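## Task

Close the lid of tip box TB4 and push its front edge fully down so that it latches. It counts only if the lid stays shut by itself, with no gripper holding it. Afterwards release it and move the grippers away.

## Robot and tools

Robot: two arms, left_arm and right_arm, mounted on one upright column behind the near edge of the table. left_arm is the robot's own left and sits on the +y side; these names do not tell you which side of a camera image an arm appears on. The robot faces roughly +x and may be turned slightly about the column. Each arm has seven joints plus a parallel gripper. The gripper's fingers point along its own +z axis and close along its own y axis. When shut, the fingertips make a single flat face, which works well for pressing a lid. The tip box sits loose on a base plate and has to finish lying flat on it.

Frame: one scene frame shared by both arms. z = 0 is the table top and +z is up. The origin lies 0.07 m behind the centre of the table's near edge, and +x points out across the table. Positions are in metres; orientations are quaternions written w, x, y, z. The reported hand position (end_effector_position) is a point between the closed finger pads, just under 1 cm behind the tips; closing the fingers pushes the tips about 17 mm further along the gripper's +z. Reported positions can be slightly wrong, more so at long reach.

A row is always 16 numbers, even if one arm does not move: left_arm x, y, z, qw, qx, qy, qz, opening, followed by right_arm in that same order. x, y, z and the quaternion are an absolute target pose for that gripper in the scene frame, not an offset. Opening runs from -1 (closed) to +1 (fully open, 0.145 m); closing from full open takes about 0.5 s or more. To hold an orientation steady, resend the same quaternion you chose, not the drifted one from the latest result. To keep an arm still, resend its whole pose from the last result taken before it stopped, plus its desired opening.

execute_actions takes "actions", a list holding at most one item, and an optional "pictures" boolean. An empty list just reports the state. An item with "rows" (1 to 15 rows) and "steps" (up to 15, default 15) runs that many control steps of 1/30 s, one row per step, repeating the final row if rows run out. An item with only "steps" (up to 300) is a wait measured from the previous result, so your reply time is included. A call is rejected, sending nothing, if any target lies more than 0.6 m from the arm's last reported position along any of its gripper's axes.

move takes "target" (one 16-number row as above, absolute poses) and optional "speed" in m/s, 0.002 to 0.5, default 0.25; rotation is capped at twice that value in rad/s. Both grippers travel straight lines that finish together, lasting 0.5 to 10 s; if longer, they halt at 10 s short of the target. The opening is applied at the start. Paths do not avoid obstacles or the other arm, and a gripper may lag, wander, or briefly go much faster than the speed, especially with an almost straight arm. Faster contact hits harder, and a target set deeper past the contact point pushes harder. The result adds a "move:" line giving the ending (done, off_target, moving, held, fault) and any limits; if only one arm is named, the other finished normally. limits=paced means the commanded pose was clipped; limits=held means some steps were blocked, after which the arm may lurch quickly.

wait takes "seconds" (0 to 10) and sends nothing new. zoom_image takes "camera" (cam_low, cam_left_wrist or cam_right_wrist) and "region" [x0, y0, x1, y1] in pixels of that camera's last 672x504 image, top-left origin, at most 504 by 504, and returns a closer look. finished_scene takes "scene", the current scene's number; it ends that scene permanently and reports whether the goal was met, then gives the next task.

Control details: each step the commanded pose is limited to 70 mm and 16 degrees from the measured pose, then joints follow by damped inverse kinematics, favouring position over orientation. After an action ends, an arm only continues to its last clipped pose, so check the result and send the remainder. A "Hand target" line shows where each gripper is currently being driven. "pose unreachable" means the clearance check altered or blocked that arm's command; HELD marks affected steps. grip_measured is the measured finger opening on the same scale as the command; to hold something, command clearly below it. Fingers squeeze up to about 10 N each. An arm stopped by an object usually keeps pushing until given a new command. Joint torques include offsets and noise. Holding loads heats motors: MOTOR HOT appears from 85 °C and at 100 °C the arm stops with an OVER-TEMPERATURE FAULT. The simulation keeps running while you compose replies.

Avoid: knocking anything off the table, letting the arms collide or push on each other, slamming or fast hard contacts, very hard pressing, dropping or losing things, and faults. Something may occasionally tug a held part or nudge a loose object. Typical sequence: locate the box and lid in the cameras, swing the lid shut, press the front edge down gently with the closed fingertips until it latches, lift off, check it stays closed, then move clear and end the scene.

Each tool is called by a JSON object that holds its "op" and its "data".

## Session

{"op": "execute_actions", "data": {"actions": []}}

Scene clock: 0.00 s of 6000.00 s.
left_arm: end_effector_position=(+0.3165, +0.4055, +0.2975) grip_measured=+1.00 end_effector_quat_wxyz=(+0.120, -0.652, +0.748, +0.029) | right_arm: end_effector_position=(+0.3883, -0.3936, +0.3111) grip_measured=+1.00 end_effector_quat_wxyz=(+0.164, +0.633, +0.745, +0.132)
Joint positions: left_arm=[ 1.19   1.202 -1.004  1.169 -0.403 -0.216  1.55   0.145] | right_arm=[ 1.313  0.96  -0.965  0.798 -0.394 -0.412  1.306  0.145]
Joint velocities: left_arm=[-0.033  0.011  0.012  0.012  0.022  0.022  0.037 -0.   ] | right_arm=[ 0.011 -0.077  0.002 -0.012 -0.007  0.007  0.051 -0.   ]
Joint torques (N m, as the arm reports them, + toward a larger angle): no reading
Motor temperatures (°C, as the motors report them): left_arm=[24 24 20 22 20 19 22] | right_arm=[22 23 22 21 22 19 22]
Hand target (left_arm): +0.316, +0.406, +0.297; +0.120, -0.652, +0.748, +0.029
Hand target (right_arm): +0.388, -0.394, +0.311; +0.164, +0.633, +0.745, +0.132

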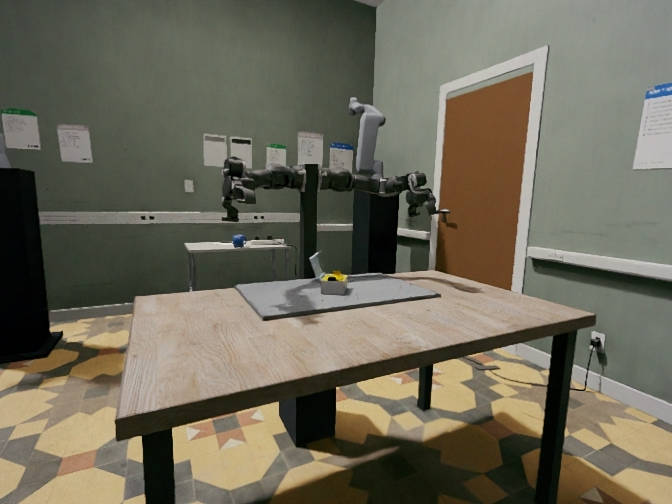

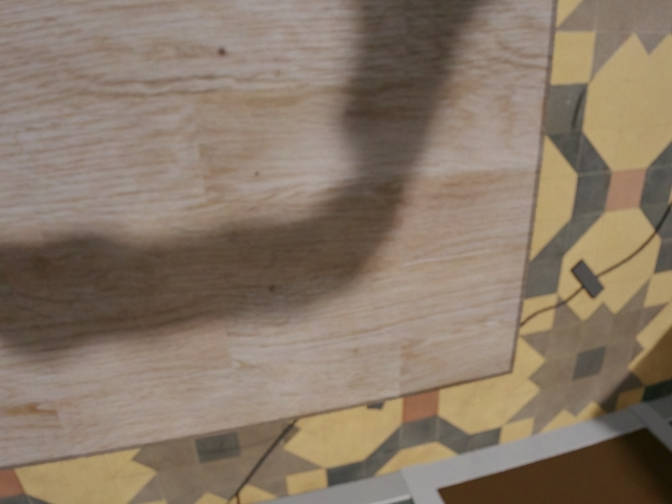

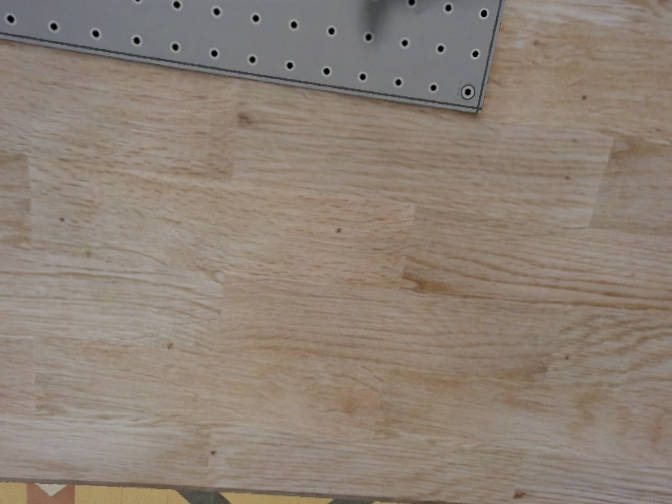

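{"op": "zoom_image", "data": {"camera": "cam_low", "region": [295, 240, 375, 310]}}

{"op": "zoom_image", "data": {"camera": "cam_low", "region": [225, 245, 450, 330]}}

Region (295, 240, 375, 310) of cam_low's 672x504 image, scaled by 6.300, with more detail than that image has; it fills the top 441 rows of this view, and the rest is white.

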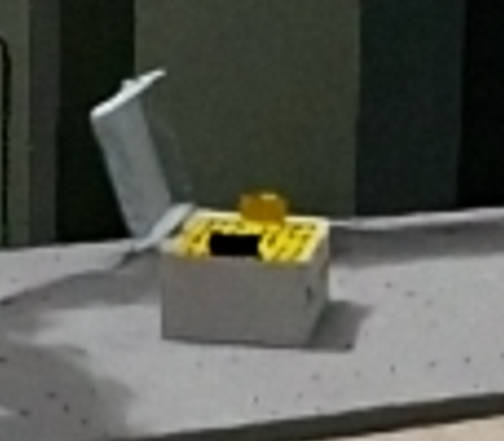

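Region (225, 245, 450, 330) of cam_low's 672x504 image, scaled by 2.240, with more detail than that image has; it fills the top 190 rows of this view, and the rest is white.

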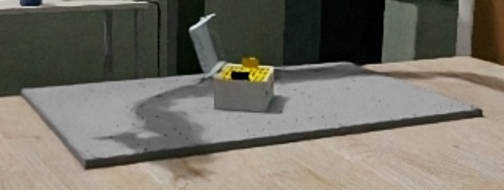

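{"op": "move", "data": {"target": [0.335,0.128,0.2665,-0.2572,-0.7194,0.5515,-0.3353,1, 0.2206,-0.1068,0.25,0.0891,0.2826,0.9108,0.2871,1], "speed": 0.35}}

Scene clock: 122.03 s of 6000.00 s.
left_arm: end_effector_position=(+0.3303, +0.1271, +0.2679) grip_measured=+1.00 end_effector_quat_wxyz=(+0.263, +0.717, -0.555, +0.331) | right_arm: end_effector_position=(+0.2223, -0.1073, +0.2492) grip_measured=+1.00 end_effector_quat_wxyz=(+0.096, +0.279, +0.911, +0.289)
Joint positions: left_arm=[ 0.718  0.869 -0.66   1.47   0.407  0.47   1.176  0.145] | right_arm=[ 0.646  1.2   -0.991  2.253 -0.436 -0.022  0.906  0.145]
Joint velocities: left_arm=[ 0.055 -0.033  0.012 -0.012 -0.022 -0.022 -0.007 -0.   ] | right_arm=[ 0.033 -0.099 -0.007  0.002 -0.095 -0.037 -0.007 -0.   ]
Joint torques (N m, as the arm reports them, + toward a larger angle): left_arm=[ 7.14  3.51  4.83  2.74  0.44 -0.04 -0.16] | right_arm=[ 2.32  2.26  2.3   1.75 -0.03  0.28 -0.41]
Motor temperatures (°C, as the motors report them): left_arm=[27 24 21 22 20 19 22] | right_arm=[26 23 23 21 22 19 22]
Hand target (left_arm): +0.331, +0.128, +0.268; +0.261, +0.719, -0.552, +0.332
Hand target (right_arm): +0.222, -0.107, +0.249; +0.096, +0.280, +0.910, +0.289
Off the commanded pose (left_arm): 0.005 m, 1 deg.
Off the commanded pose (right_arm): 0.002 m, 1 deg.
After step 90, 117.00 s passed at rest.
move: off_target (left_arm)

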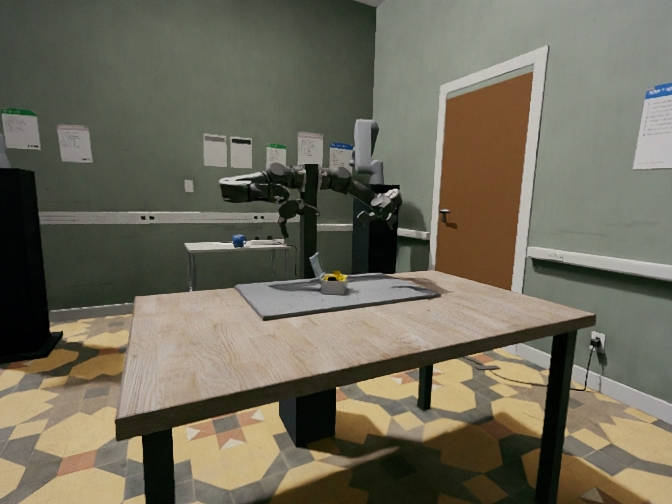

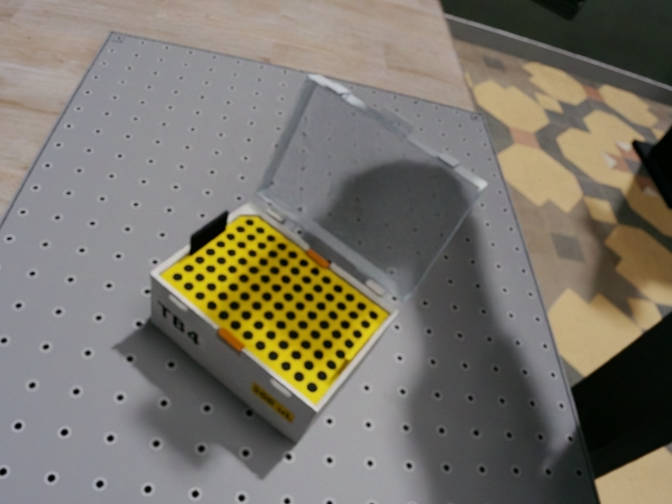

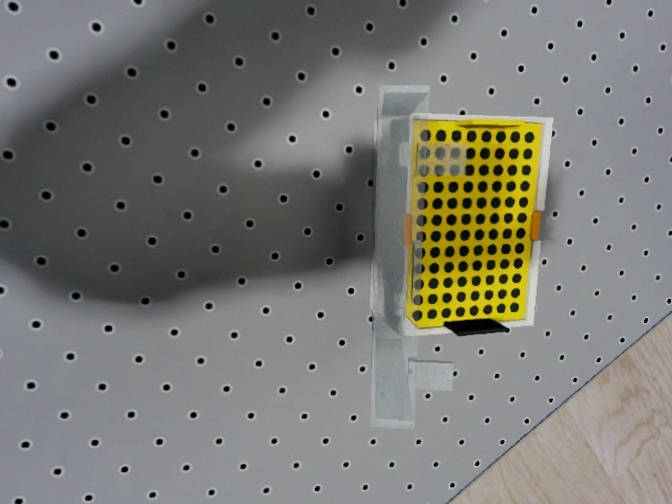

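{"op": "zoom_image", "data": {"camera": "cam_right_wrist", "region": [350, 70, 570, 260]}}

{"op": "zoom_image", "data": {"camera": "cam_right_wrist", "region": [350, 250, 570, 440]}}

{"op": "zoom_image", "data": {"camera": "cam_left_wrist", "region": [240, 60, 500, 320]}}

{"op": "zoom_image", "data": {"camera": "cam_left_wrist", "region": [140, 190, 410, 450]}}

Region (350, 70, 570, 260) of cam_right_wrist's 672x504 image, scaled by 2.291, with more detail than that image has; it fills the top 435 rows of this view, and the rest is white.

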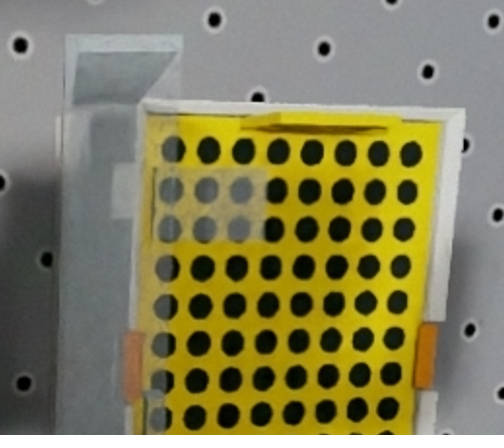

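Region (350, 250, 570, 440) of cam_right_wrist's 672x504 image, scaled by 2.291, with more detail than that image has; it fills the top 435 rows of this view, and the rest is white.

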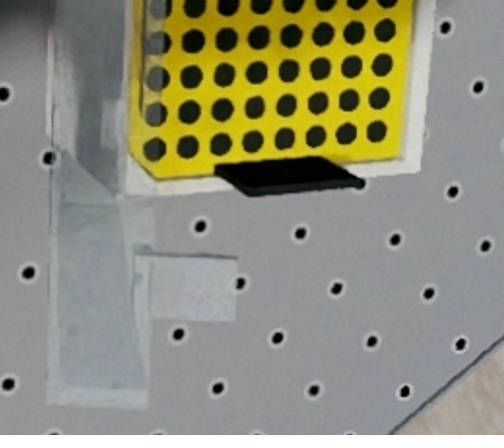

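Region (240, 60, 500, 320) of cam_left_wrist's 672x504 image, scaled by 1.938, with more detail than that image has.

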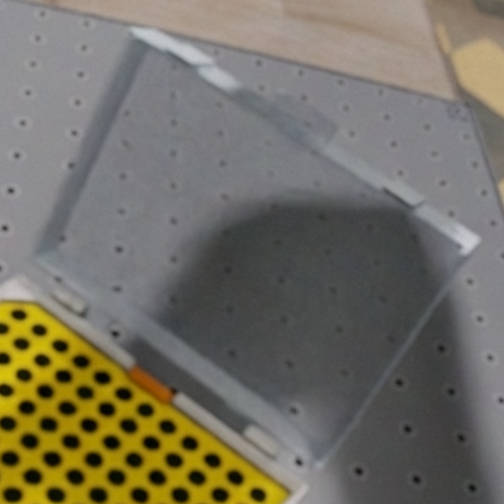

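Region (140, 190, 410, 450) of cam_left_wrist's 672x504 image, scaled by 1.867, with more detail than that image has; it fills the top 485 rows of this view, and the rest is white.

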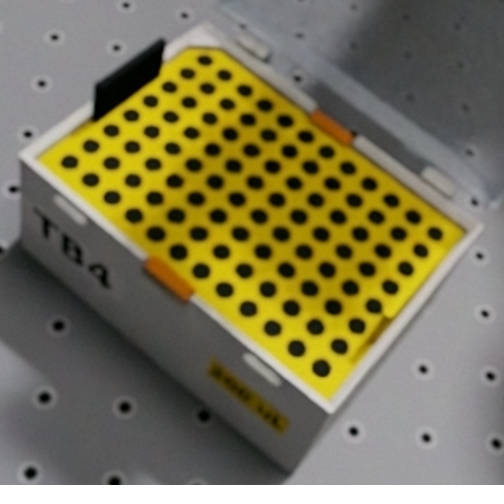

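{"op": "zoom_image", "data": {"camera": "cam_low", "region": [260, 180, 340, 250]}}

{"op": "zoom_image", "data": {"camera": "cam_low", "region": [340, 170, 420, 240]}}

Region (260, 180, 340, 250) of cam_low's 672x504 image, scaled by 6.300, with more detail than that image has; it fills the top 441 rows of this view, and the rest is white.

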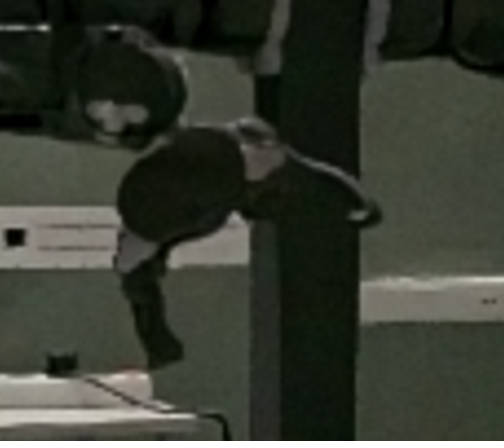

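Region (340, 170, 420, 240) of cam_low's 672x504 image, scaled by 6.300, with more detail than that image has; it fills the top 441 rows of this view, and the rest is white.

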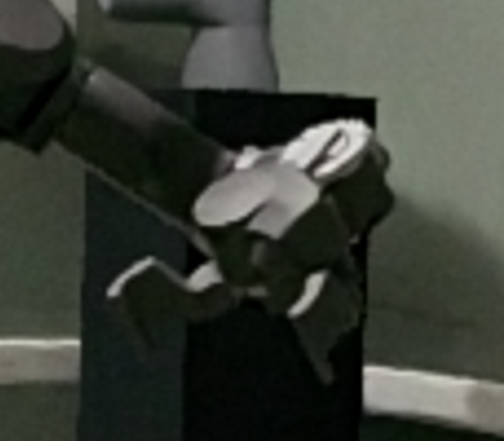

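{"op": "move", "data": {"target": [0.317,-0.0074,0.141,-0.1066,-0.4784,0.8151,-0.3086,1, 0.2455,-0.120,0.134,0.0891,0.2826,0.9108,0.2871,-1], "speed": 0.25}}

Scene clock: 243.97 s of 6000.00 s.
left_arm: end_effector_position=(+0.3166, -0.0078, +0.1426) grip_measured=+1.00 end_effector_quat_wxyz=(-0.104, -0.479, +0.816, -0.307) | right_arm: end_effector_position=(+0.2467, -0.1207, +0.1342) grip_measured=-1.00 end_effector_quat_wxyz=(+0.088, +0.285, +0.911, +0.285)
Joint positions: left_arm=[ 0.739  0.397 -1.096  1.264 -0.242  0.042  0.902  0.145] | right_arm=[ 0.437  0.97  -1.079  1.78  -0.758 -0.195  0.609  0.   ]
Joint velocities: left_arm=[-0.011  0.033  0.007 -0.017 -0.007 -0.051 -0.051  0.   ] | right_arm=[-0.011 -0.099  0.017 -0.012 -0.081 -0.051 -0.007 -0.   ]
Joint torques (N m, as the arm reports them, + toward a larger angle): left_arm=[ 8.44 -0.53  3.62  2.82  0.24 -0.24 -0.35] | right_arm=[ 2.89  2.13  2.3   2.14  0.02  0.09 -0.61]
Motor temperatures (°C, as the motors report them): left_arm=[28 25 22 23 21 19 22] | right_arm=[24 24 23 21 22 19 22]
Hand target (left_arm): +0.318, -0.007, +0.142; -0.102, -0.479, +0.815, -0.309
Hand target (right_arm): +0.246, -0.120, +0.134; +0.087, +0.283, +0.911, +0.287
Off the commanded pose (left_arm): 0.002 m, 0 deg.
Off the commanded pose (right_arm): 0.001 m, 0 deg.
After step 90, 117.00 s passed at rest.
move: done

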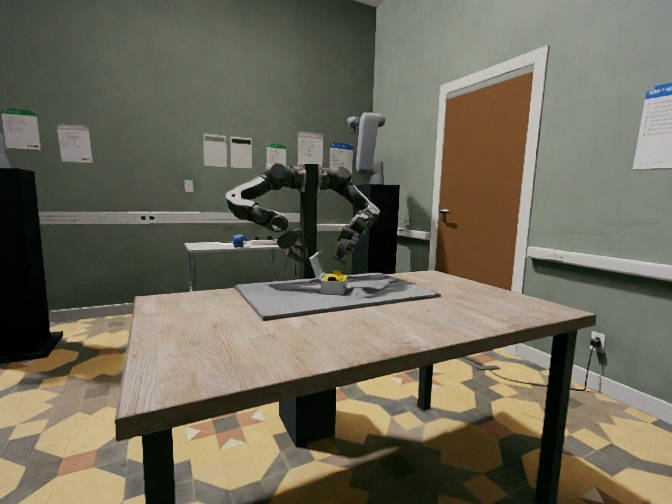

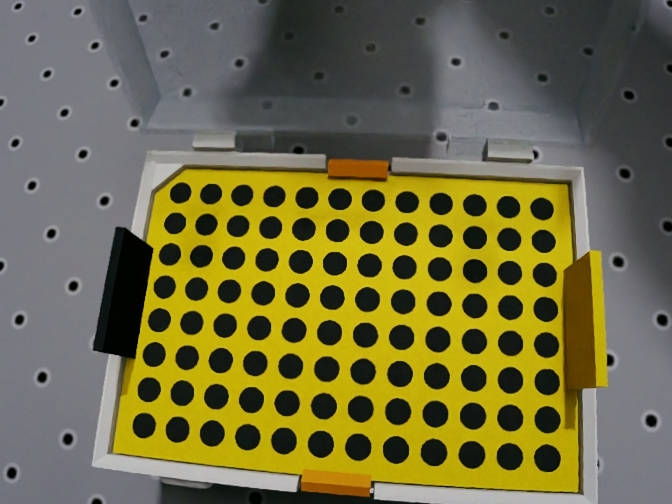

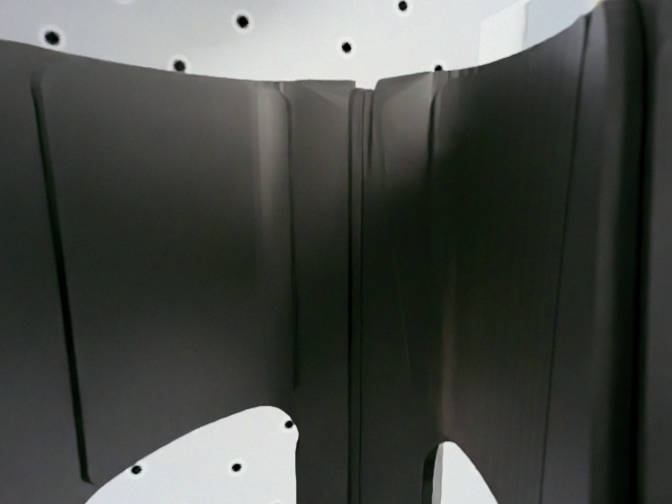

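{"op": "zoom_image", "data": {"camera": "cam_low", "region": [275, 225, 365, 300]}}

{"op": "zoom_image", "data": {"camera": "cam_low", "region": [280, 232, 330, 282]}}

Region (275, 225, 365, 300) of cam_low's 672x504 image, scaled by 5.600, with more detail than that image has.

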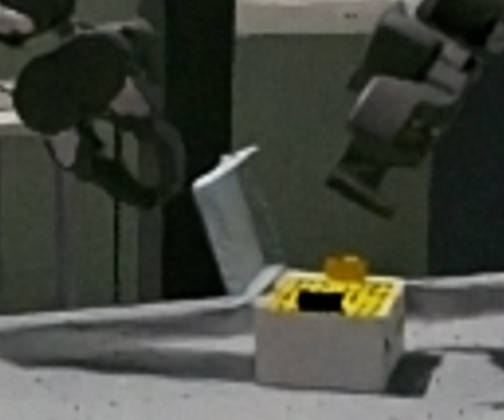

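Region (280, 232, 330, 282) of cam_low's 672x504 image, scaled by 10.080, with more detail than that image has.

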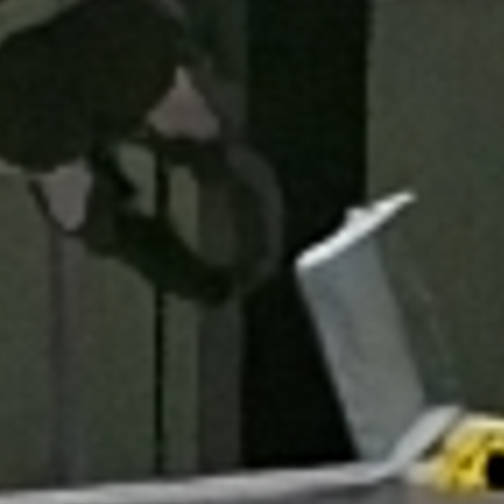

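{"op": "move", "data": {"target": [0.3250,-0.0035,0.1425,-0.1066,-0.4784,0.8151,-0.3086,-1, 0.2930,-0.0548,0.134,0.0891,0.2826,0.9108,0.2871,-1], "speed": 0.05}}

Scene clock: 365.80 s of 6000.00 s.
left_arm: end_effector_position=(+0.3255, -0.0035, +0.1429) grip_measured=-1.00 end_effector_quat_wxyz=(-0.105, -0.479, +0.815, -0.310) | right_arm: end_effector_position=(+0.2925, -0.0531, +0.1354) grip_measured=-1.00 end_effector_quat_wxyz=(+0.089, +0.282, +0.910, +0.291)
Joint positions: left_arm=[ 0.762  0.391 -1.096  1.213 -0.227  0.002  0.902  0.   ] | right_arm=[ 0.571  0.625 -1.079  1.583 -0.794 -0.165  0.78   0.   ]
Joint velocities: left_arm=[-0.033 -0.055  0.002  0.002  0.022  0.022 -0.037 -0.   ] | right_arm=[-0.099 -0.011  0.002  0.002  0.051 -0.007 -0.007 -0.   ]
Joint torques (N m, as the arm reports them, + toward a larger angle): left_arm=[ 9.14 -0.65  3.43  2.72  0.34 -0.26 -0.12] | right_arm=[ 5.02  0.9   2.36  2.31  0.    0.26 -0.22]
Motor temperatures (°C, as the motors report them): left_arm=[30 24 22 23 20 19 22] | right_arm=[25 24 23 21 22 19 22]
Hand target (left_arm): +0.325, -0.004, +0.143; -0.106, -0.478, +0.815, -0.309
Hand target (right_arm): +0.293, -0.055, +0.135; +0.090, +0.283, +0.911, +0.287
Off the commanded pose (left_arm): 0.001 m, 0 deg.
Off the commanded pose (right_arm): 0.002 m, 0 deg.
After step 90, 117.00 s passed at rest.
move: done

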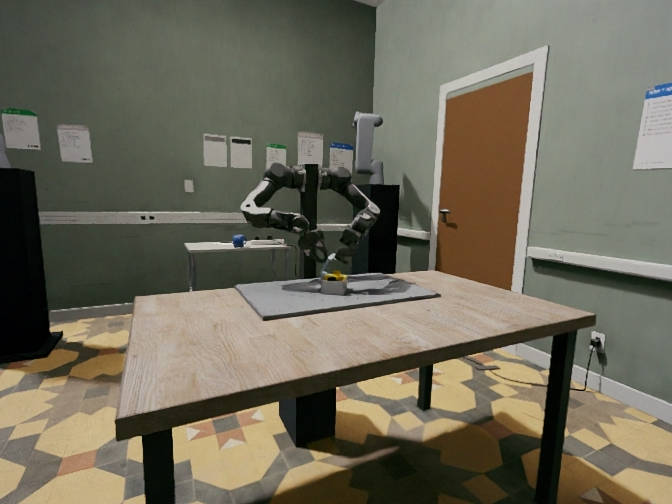

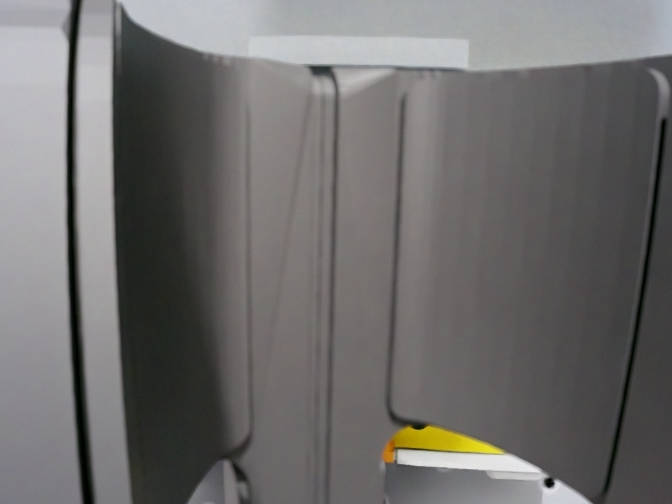

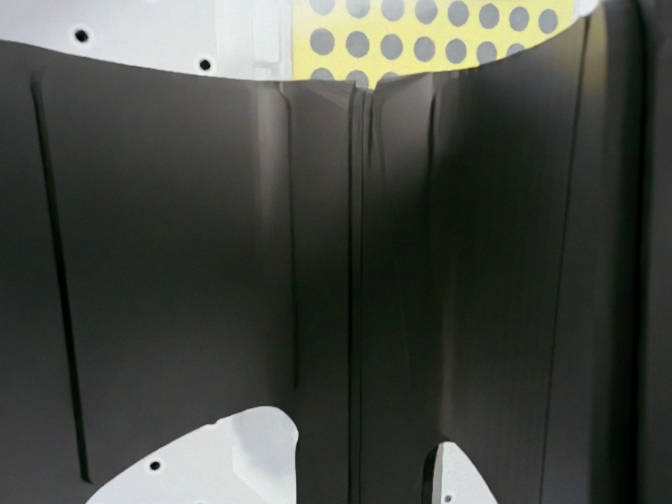

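{"op": "zoom_image", "data": {"camera": "cam_low", "region": [295, 230, 375, 300]}}

{"op": "zoom_image", "data": {"camera": "cam_left_wrist", "region": [100, 0, 604, 130]}}

Region (295, 230, 375, 300) of cam_low's 672x504 image, scaled by 6.300, with more detail than that image has; it fills the top 441 rows of this view, and the rest is white.

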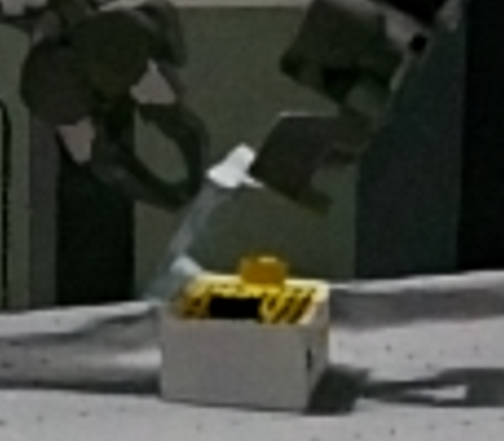

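Region (100, 0, 604, 130) of cam_left_wrist's 672x504 image, scaled by 1.000; it fills the top 130 rows of this view, and the rest is white.

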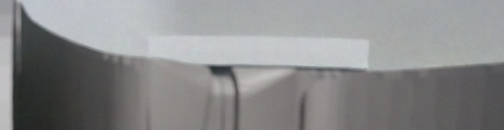

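{"op": "move", "data": {"target": [0.3485,0.0285,0.1035,-0.1066,-0.4784,0.8151,-0.3086,-1, 0.3131,-0.0271,0.1273,0.0891,0.2826,0.9108,0.2871,-1], "speed": 0.045}}

Scene clock: 459.07 s of 6000.00 s.
left_arm: end_effector_position=(+0.3485, +0.0288, +0.1027) grip_measured=-1.00 end_effector_quat_wxyz=(-0.107, -0.479, +0.816, -0.305) | right_arm: end_effector_position=(+0.3131, -0.0261, +0.1283) grip_measured=-1.00 end_effector_quat_wxyz=(+0.089, +0.285, +0.909, +0.291)
Joint positions: left_arm=[ 0.782  0.328 -1.096  0.861 -0.249 -0.276  0.845  0.   ] | right_arm=[ 0.62   0.469 -1.085  1.426 -0.827 -0.172  0.792  0.   ]
Joint velocities: left_arm=[-0.011 -0.055 -0.012 -0.012 -0.051 -0.051 -0.051  0.   ] | right_arm=[-0.033 -0.033  0.017 -0.022 -0.007  0.037 -0.066  0.   ]
Joint torques (N m, as the arm reports them, + toward a larger angle): left_arm=[ 9.63 -0.43  3.19  2.75  0.3  -0.28 -0.37] | right_arm=[ 5.97 -0.02  1.95  2.4   0.02  0.1  -0.22]
Motor temperatures (°C, as the motors report them): left_arm=[32 24 21 23 20 19 22] | right_arm=[26 24 24 21 22 19 22]
Hand target (left_arm): +0.350, +0.028, +0.104; -0.106, -0.478, +0.815, -0.309
Hand target (right_arm): +0.313, -0.027, +0.128; +0.089, +0.283, +0.911, +0.287
Off the commanded pose (left_arm): 0.001 m, 0 deg.
Off the commanded pose (right_arm): 0.001 m, 1 deg.
After step 90, 88.80 s passed at rest.
move: done

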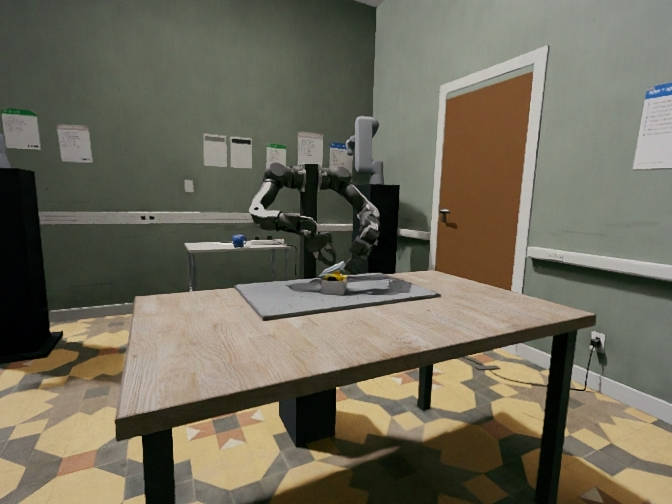

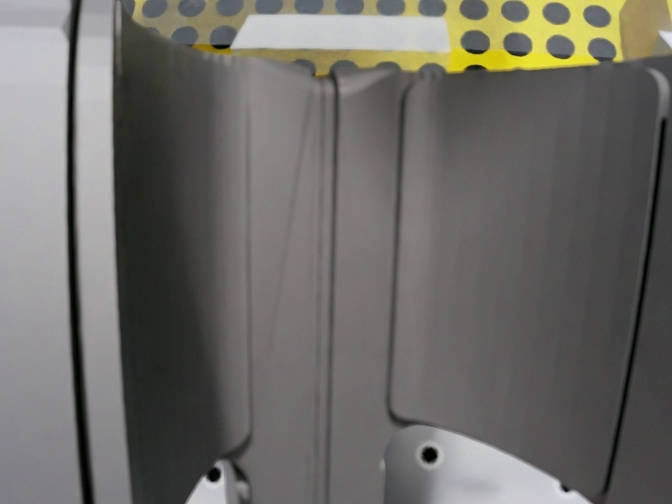

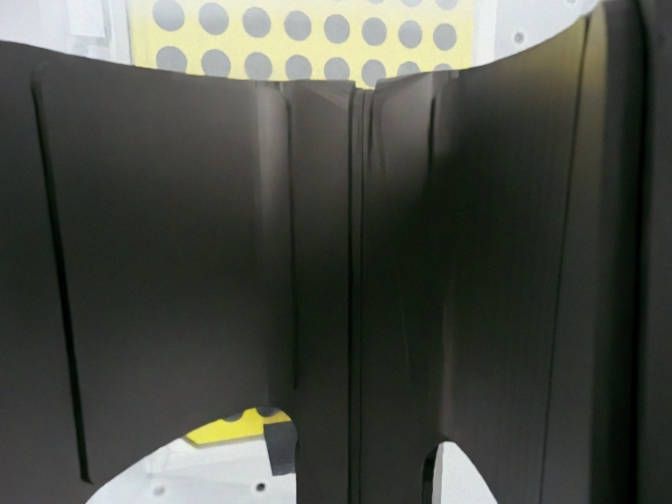

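{"op": "execute_actions", "data": {"actions": []}}

Scene clock: 479.20 s of 6000.00 s.
left_arm: end_effector_position=(+0.3485, +0.0288, +0.1027) grip_measured=-1.00 end_effector_quat_wxyz=(-0.108, -0.479, +0.816, -0.305) | right_arm: end_effector_position=(+0.3130, -0.0261, +0.1283) grip_measured=-1.00 end_effector_quat_wxyz=(+0.089, +0.285, +0.909, +0.291)
Joint positions: left_arm=[ 0.782  0.328 -1.096  0.861 -0.249 -0.276  0.845  0.   ] | right_arm=[ 0.62   0.469 -1.085  1.426 -0.827 -0.172  0.792  0.   ]
Joint velocities: left_arm=[ 0.055  0.033  0.002  0.017 -0.051  0.022 -0.022 -0.   ] | right_arm=[-0.033  0.055 -0.012  0.007  0.037 -0.066 -0.037  0.   ]
Joint torques (N m, as the arm reports them, + toward a larger angle): left_arm=[ 9.63 -0.43  3.13  2.75  0.29 -0.27 -0.38] | right_arm=[ 5.98 -0.01  1.95  2.39  0.02  0.1  -0.22]
Motor temperatures (°C, as the motors report them): left_arm=[33 24 21 23 20 19 22] | right_arm=[27 23 23 21 22 19 22]
Hand target (left_arm): +0.350, +0.028, +0.104; -0.106, -0.478, +0.815, -0.309
Hand target (right_arm): +0.313, -0.027, +0.128; +0.089, +0.283, +0.911, +0.287
Off the commanded pose (left_arm): 0.001 m, 0 deg.
Off the commanded pose (right_arm): 0.001 m, 1 deg.
Steps of this call (steps 1 to 90: nothing new was sent; then 17.13 s passed at rest). Readings (end_effector_position):
1: left_arm (+0.3485, +0.0288, +0.1027) | right_arm (+0.3130, -0.0261, +0.1283)
2: left_arm (+0.3485, +0.0288, +0.1027) | right_arm (+0.3130, -0.0261, +0.1283)
4: left_arm (+0.3485, +0.0288, +0.1027) | right_arm (+0.3130, -0.0261, +0.1283)
8: left_arm (+0.3485, +0.0288, +0.1027) | right_arm (+0.3130, -0.0261, +0.1283)
90: the state above

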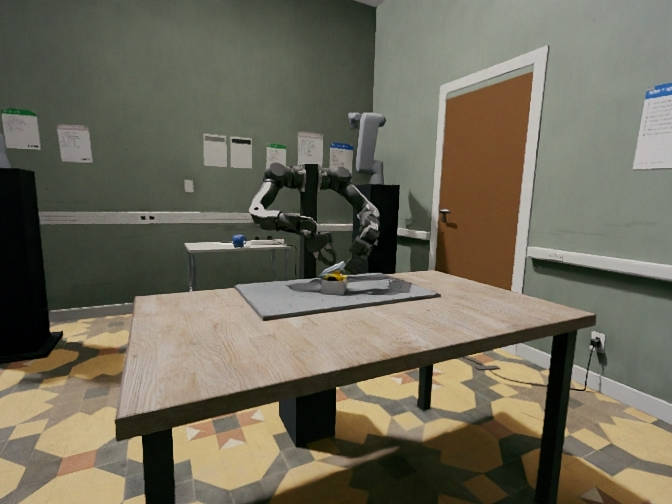

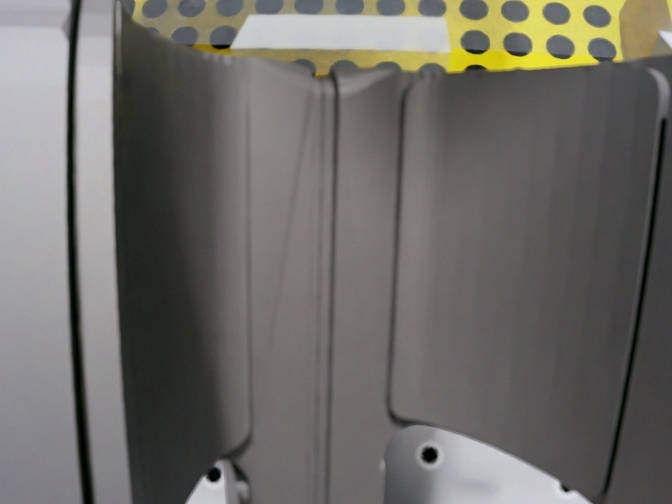

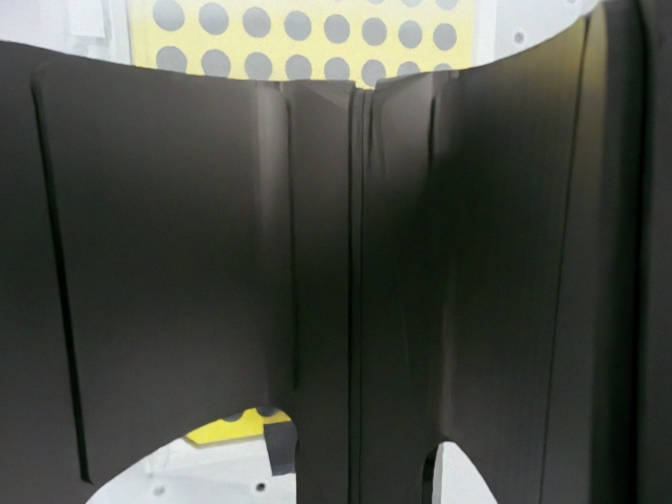

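{"op": "zoom_image", "data": {"camera": "cam_low", "region": [295, 230, 385, 300]}}

{"op": "zoom_image", "data": {"camera": "cam_left_wrist", "region": [120, 0, 620, 120]}}

Region (295, 230, 385, 300) of cam_low's 672x504 image, scaled by 5.600, with more detail than that image has.

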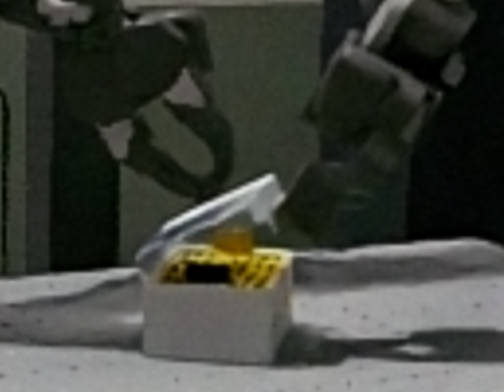

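Region (120, 0, 620, 120) of cam_left_wrist's 672x504 image, scaled by 1.008, with more detail than that image has; it fills the top 121 rows of this view, and the rest is white.

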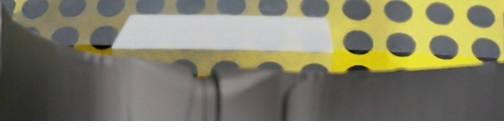

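{"op": "move", "data": {"target": [0.3558, 0.0386, 0.063, -0.1066, -0.4784, 0.8151, -0.3086, -1, 0.3256, -0.0015, 0.1043, 0.0891, 0.2826, 0.9108, 0.2871, -1], "speed": 0.035}}

Scene clock: 525.40 s of 6000.00 s.
left_arm: end_effector_position=(+0.3564, +0.0387, +0.0630) grip_measured=-1.00 end_effector_quat_wxyz=(-0.107, -0.479, +0.815, -0.307) | right_arm: end_effector_position=(+0.3241, -0.0016, +0.1033) grip_measured=-1.00 end_effector_quat_wxyz=(+0.087, +0.284, +0.911, +0.285)
Joint positions: left_arm=[ 0.805  0.169 -1.097  0.442 -0.334 -0.522  0.717  0.   ] | right_arm=[ 0.623  0.308 -1.085  1.213 -0.91  -0.205  0.741  0.   ]
Joint velocities: left_arm=[ 0.055  0.055 -0.002 -0.007  0.007 -0.051 -0.007 -0.   ] | right_arm=[-0.055 -0.011  0.002  0.012  0.007  0.022 -0.022  0.   ]
Joint torques (N m, as the arm reports them, + toward a larger angle): left_arm=[ 9.85 -0.5   1.64  2.17  0.29 -0.28 -0.37] | right_arm=[ 6.24 -0.82  2.22  2.56  0.04  0.12 -0.59]
Motor temperatures (°C, as the motors report them): left_arm=[33 24 21 23 20 19 22] | right_arm=[27 23 23 21 22 19 22]
Hand target (left_arm): +0.357, +0.039, +0.063; -0.105, -0.478, +0.815, -0.309
Hand target (right_arm): +0.326, -0.001, +0.104; +0.089, +0.283, +0.911, +0.287
Off the commanded pose (left_arm): 0.001 m, 0 deg.
Off the commanded pose (right_arm): 0.002 m, 0 deg.
After step 90, 41.73 s passed at rest.
move: done

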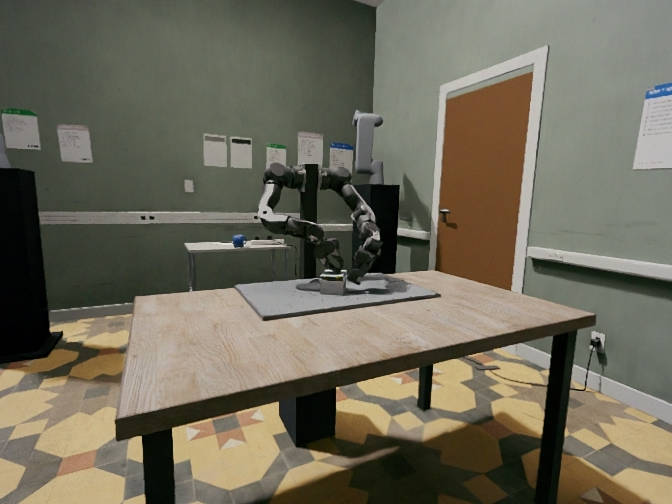

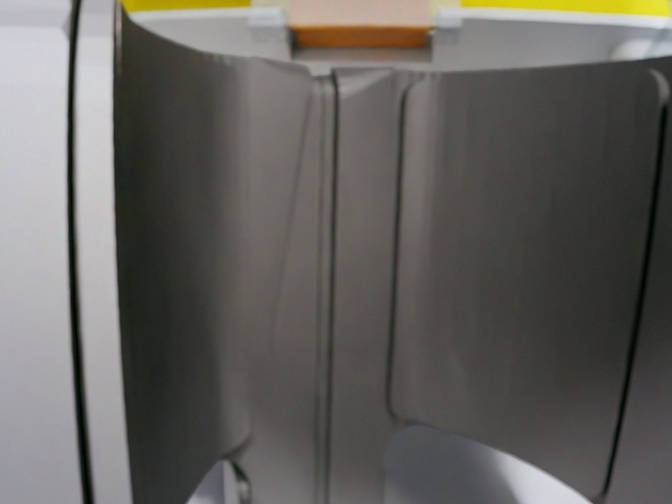

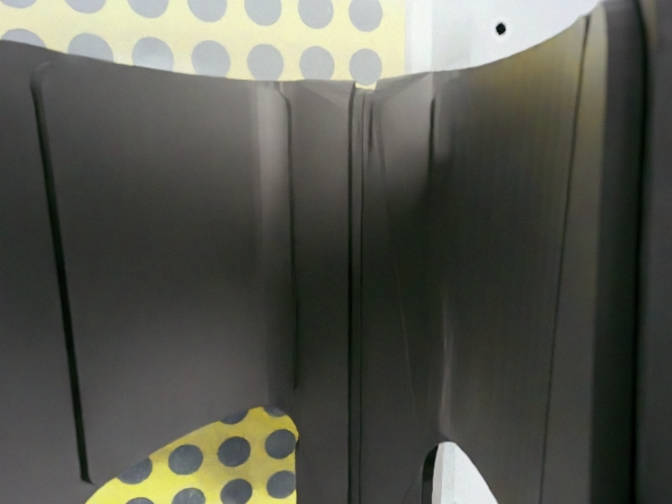

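{"op": "zoom_image", "data": {"camera": "cam_low", "region": [295, 230, 385, 300]}}

{"op": "zoom_image", "data": {"camera": "cam_left_wrist", "region": [200, 0, 520, 100]}}

Region (295, 230, 385, 300) of cam_low's 672x504 image, scaled by 5.600, with more detail than that image has.

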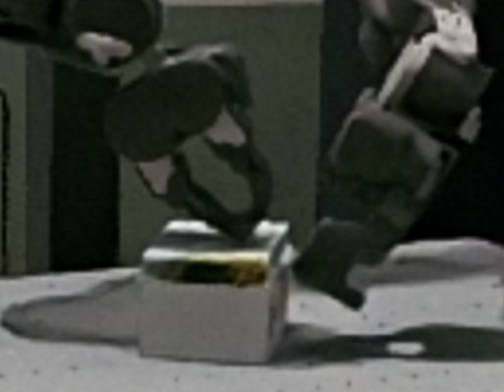

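Region (200, 0, 520, 100) of cam_left_wrist's 672x504 image, scaled by 1.575, with more detail than that image has; it fills the top 158 rows of this view, and the rest is white.

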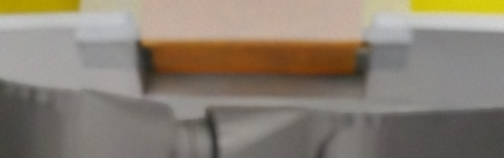

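{"op": "move", "data": {"target": [0.362, 0.13, 0.135, -0.1066, -0.4784, 0.8151, -0.3086, -1, 0.3315, 0.0066, 0.0838, 0.0891, 0.2826, 0.9108, 0.2871, -1], "speed": 0.07}}

Scene clock: 560.97 s of 6000.00 s.
left_arm: end_effector_position=(+0.3624, +0.1312, +0.1342) grip_measured=-1.00 end_effector_quat_wxyz=(-0.106, -0.482, +0.813, -0.310) | right_arm: end_effector_position=(+0.3384, +0.0136, +0.0961) grip_measured=-1.00 end_effector_quat_wxyz=(+0.096, +0.279, +0.905, +0.308)
Joint positions: left_arm=[ 0.855  0.589 -1.081  0.853 -0.093 -0.505  0.96   0.   ] | right_arm=[ 0.655  0.23  -1.111  1.066 -0.931 -0.232  0.623  0.   ]
Joint velocities: left_arm=[ 0.011  0.033  0.002  0.007 -0.037 -0.022 -0.022  0.   ] | right_arm=[ 0.033  0.011 -0.017 -0.012 -0.037  0.037  0.037  0.   ]
Joint torques (N m, as the arm reports them, + toward a larger angle): left_arm=[ 9.38  1.66  2.88  2.65  0.36 -0.22 -0.07] | right_arm=[ 2.84 -0.34 -0.08  0.44 -0.04  0.26  0.24]
Motor temperatures (°C, as the motors report them): left_arm=[34 24 21 22 20 19 22] | right_arm=[28 23 23 21 22 19 22]
Hand target (left_arm): +0.361, +0.130, +0.134; -0.109, -0.479, +0.815, -0.308
Hand target (right_arm): +0.331, +0.007, +0.084; +0.088, +0.282, +0.911, +0.287
Off the commanded pose (left_arm): 0.002 m, 0 deg.
Off the commanded pose (right_arm): 0.016 m, 3 deg.
After step 90, 30.67 s passed at rest.
move: off_target (right_arm)

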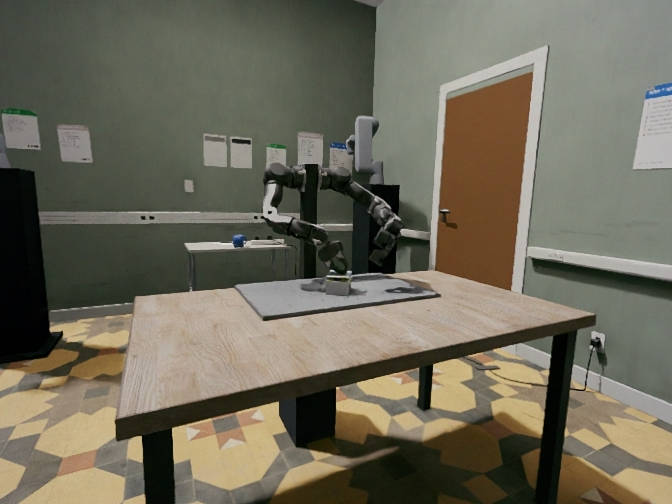

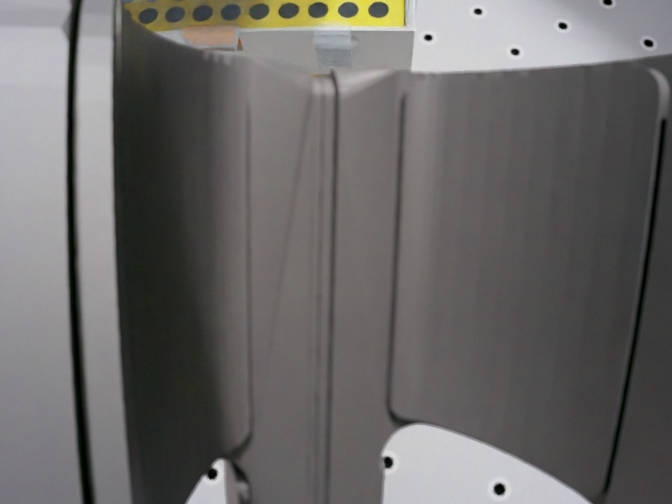

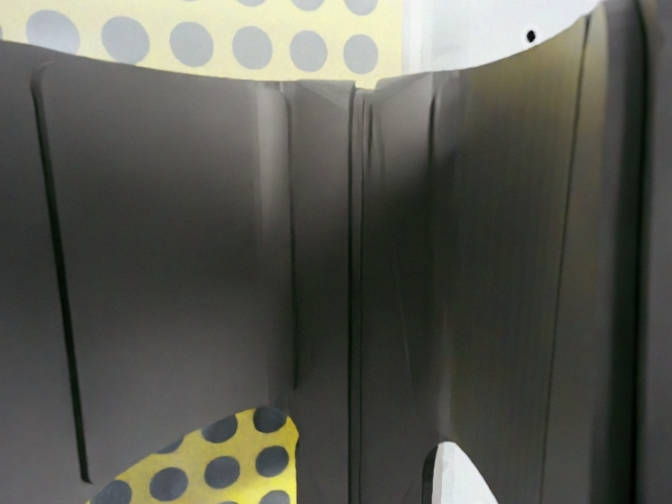

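{"op": "zoom_image", "data": {"camera": "cam_low", "region": [295, 230, 385, 300]}}

{"op": "zoom_image", "data": {"camera": "cam_left_wrist", "region": [120, 0, 440, 90]}}

Region (295, 230, 385, 300) of cam_low's 672x504 image, scaled by 5.600, with more detail than that image has.

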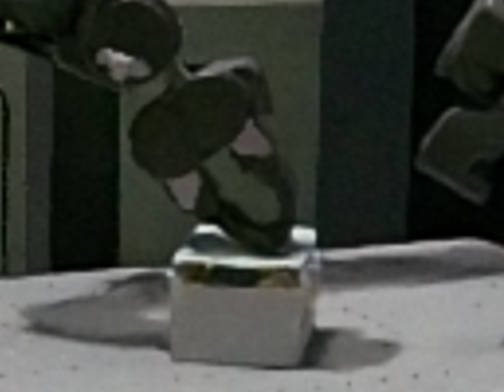

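Region (120, 0, 440, 90) of cam_left_wrist's 672x504 image, scaled by 1.575, with more detail than that image has; it fills the top 142 rows of this view, and the rest is white.

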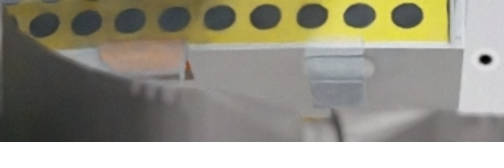

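{"op": "move", "data": {"target": [0.34, 0.14, 0.2665, -0.2572, -0.7194, 0.5515, -0.3353, 1, 0.27, -0.13, 0.25, 0.0891, 0.2826, 0.9108, 0.2871, -1], "speed": 0.2}}

Scene clock: 620.87 s of 6000.00 s.
left_arm: end_effector_position=(+0.3374, +0.1404, +0.2666) grip_measured=+1.00 end_effector_quat_wxyz=(+0.262, +0.717, -0.554, +0.333) | right_arm: end_effector_position=(+0.2701, -0.1320, +0.2486) grip_measured=-1.00 end_effector_quat_wxyz=(+0.093, +0.285, +0.910, +0.287)
Joint positions: left_arm=[ 0.857  0.948 -0.88   1.398  0.563  0.367  1.112  0.145] | right_arm=[ 0.697  1.12  -0.909  1.995 -0.38  -0.227  0.959  0.   ]
Joint velocities: left_arm=[ 0.011 -0.033 -0.002 -0.012  0.022 -0.022 -0.037  0.   ] | right_arm=[ 0.033 -0.011 -0.017  0.002  0.037  0.022 -0.022  0.   ]
Joint torques (N m, as the arm reports them, + toward a larger angle): left_arm=[ 7.22  3.09  4.69  2.44  0.47 -0.06 -0.17] | right_arm=[ 4.36  2.1   2.96  1.8   0.12  0.1  -0.26]
Motor temperatures (°C, as the motors report them): left_arm=[34 24 21 23 20 19 22] | right_arm=[26 23 23 20 22 19 22]
Hand target (left_arm): +0.338, +0.140, +0.266; +0.261, +0.719, -0.551, +0.333
Hand target (right_arm): +0.270, -0.131, +0.249; +0.092, +0.282, +0.911, +0.287
Off the commanded pose (left_arm): 0.003 m, 1 deg.
Off the commanded pose (right_arm): 0.002 m, 1 deg.
After step 90, 54.63 s passed at rest.
move: done

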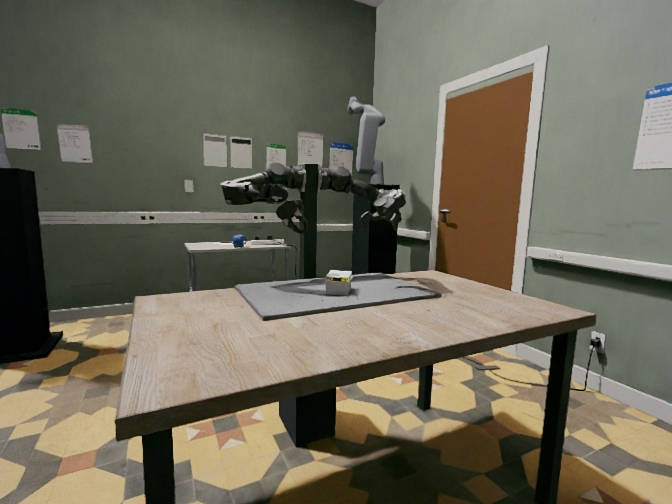

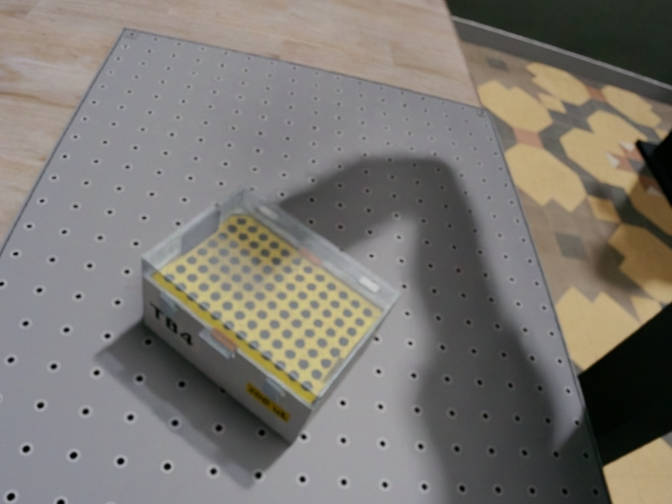

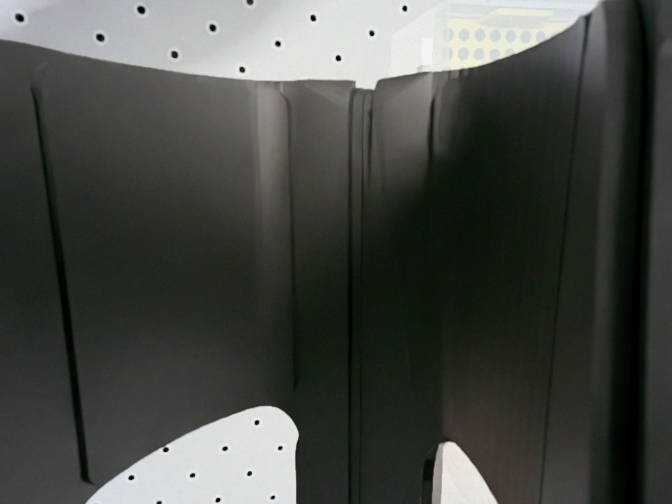

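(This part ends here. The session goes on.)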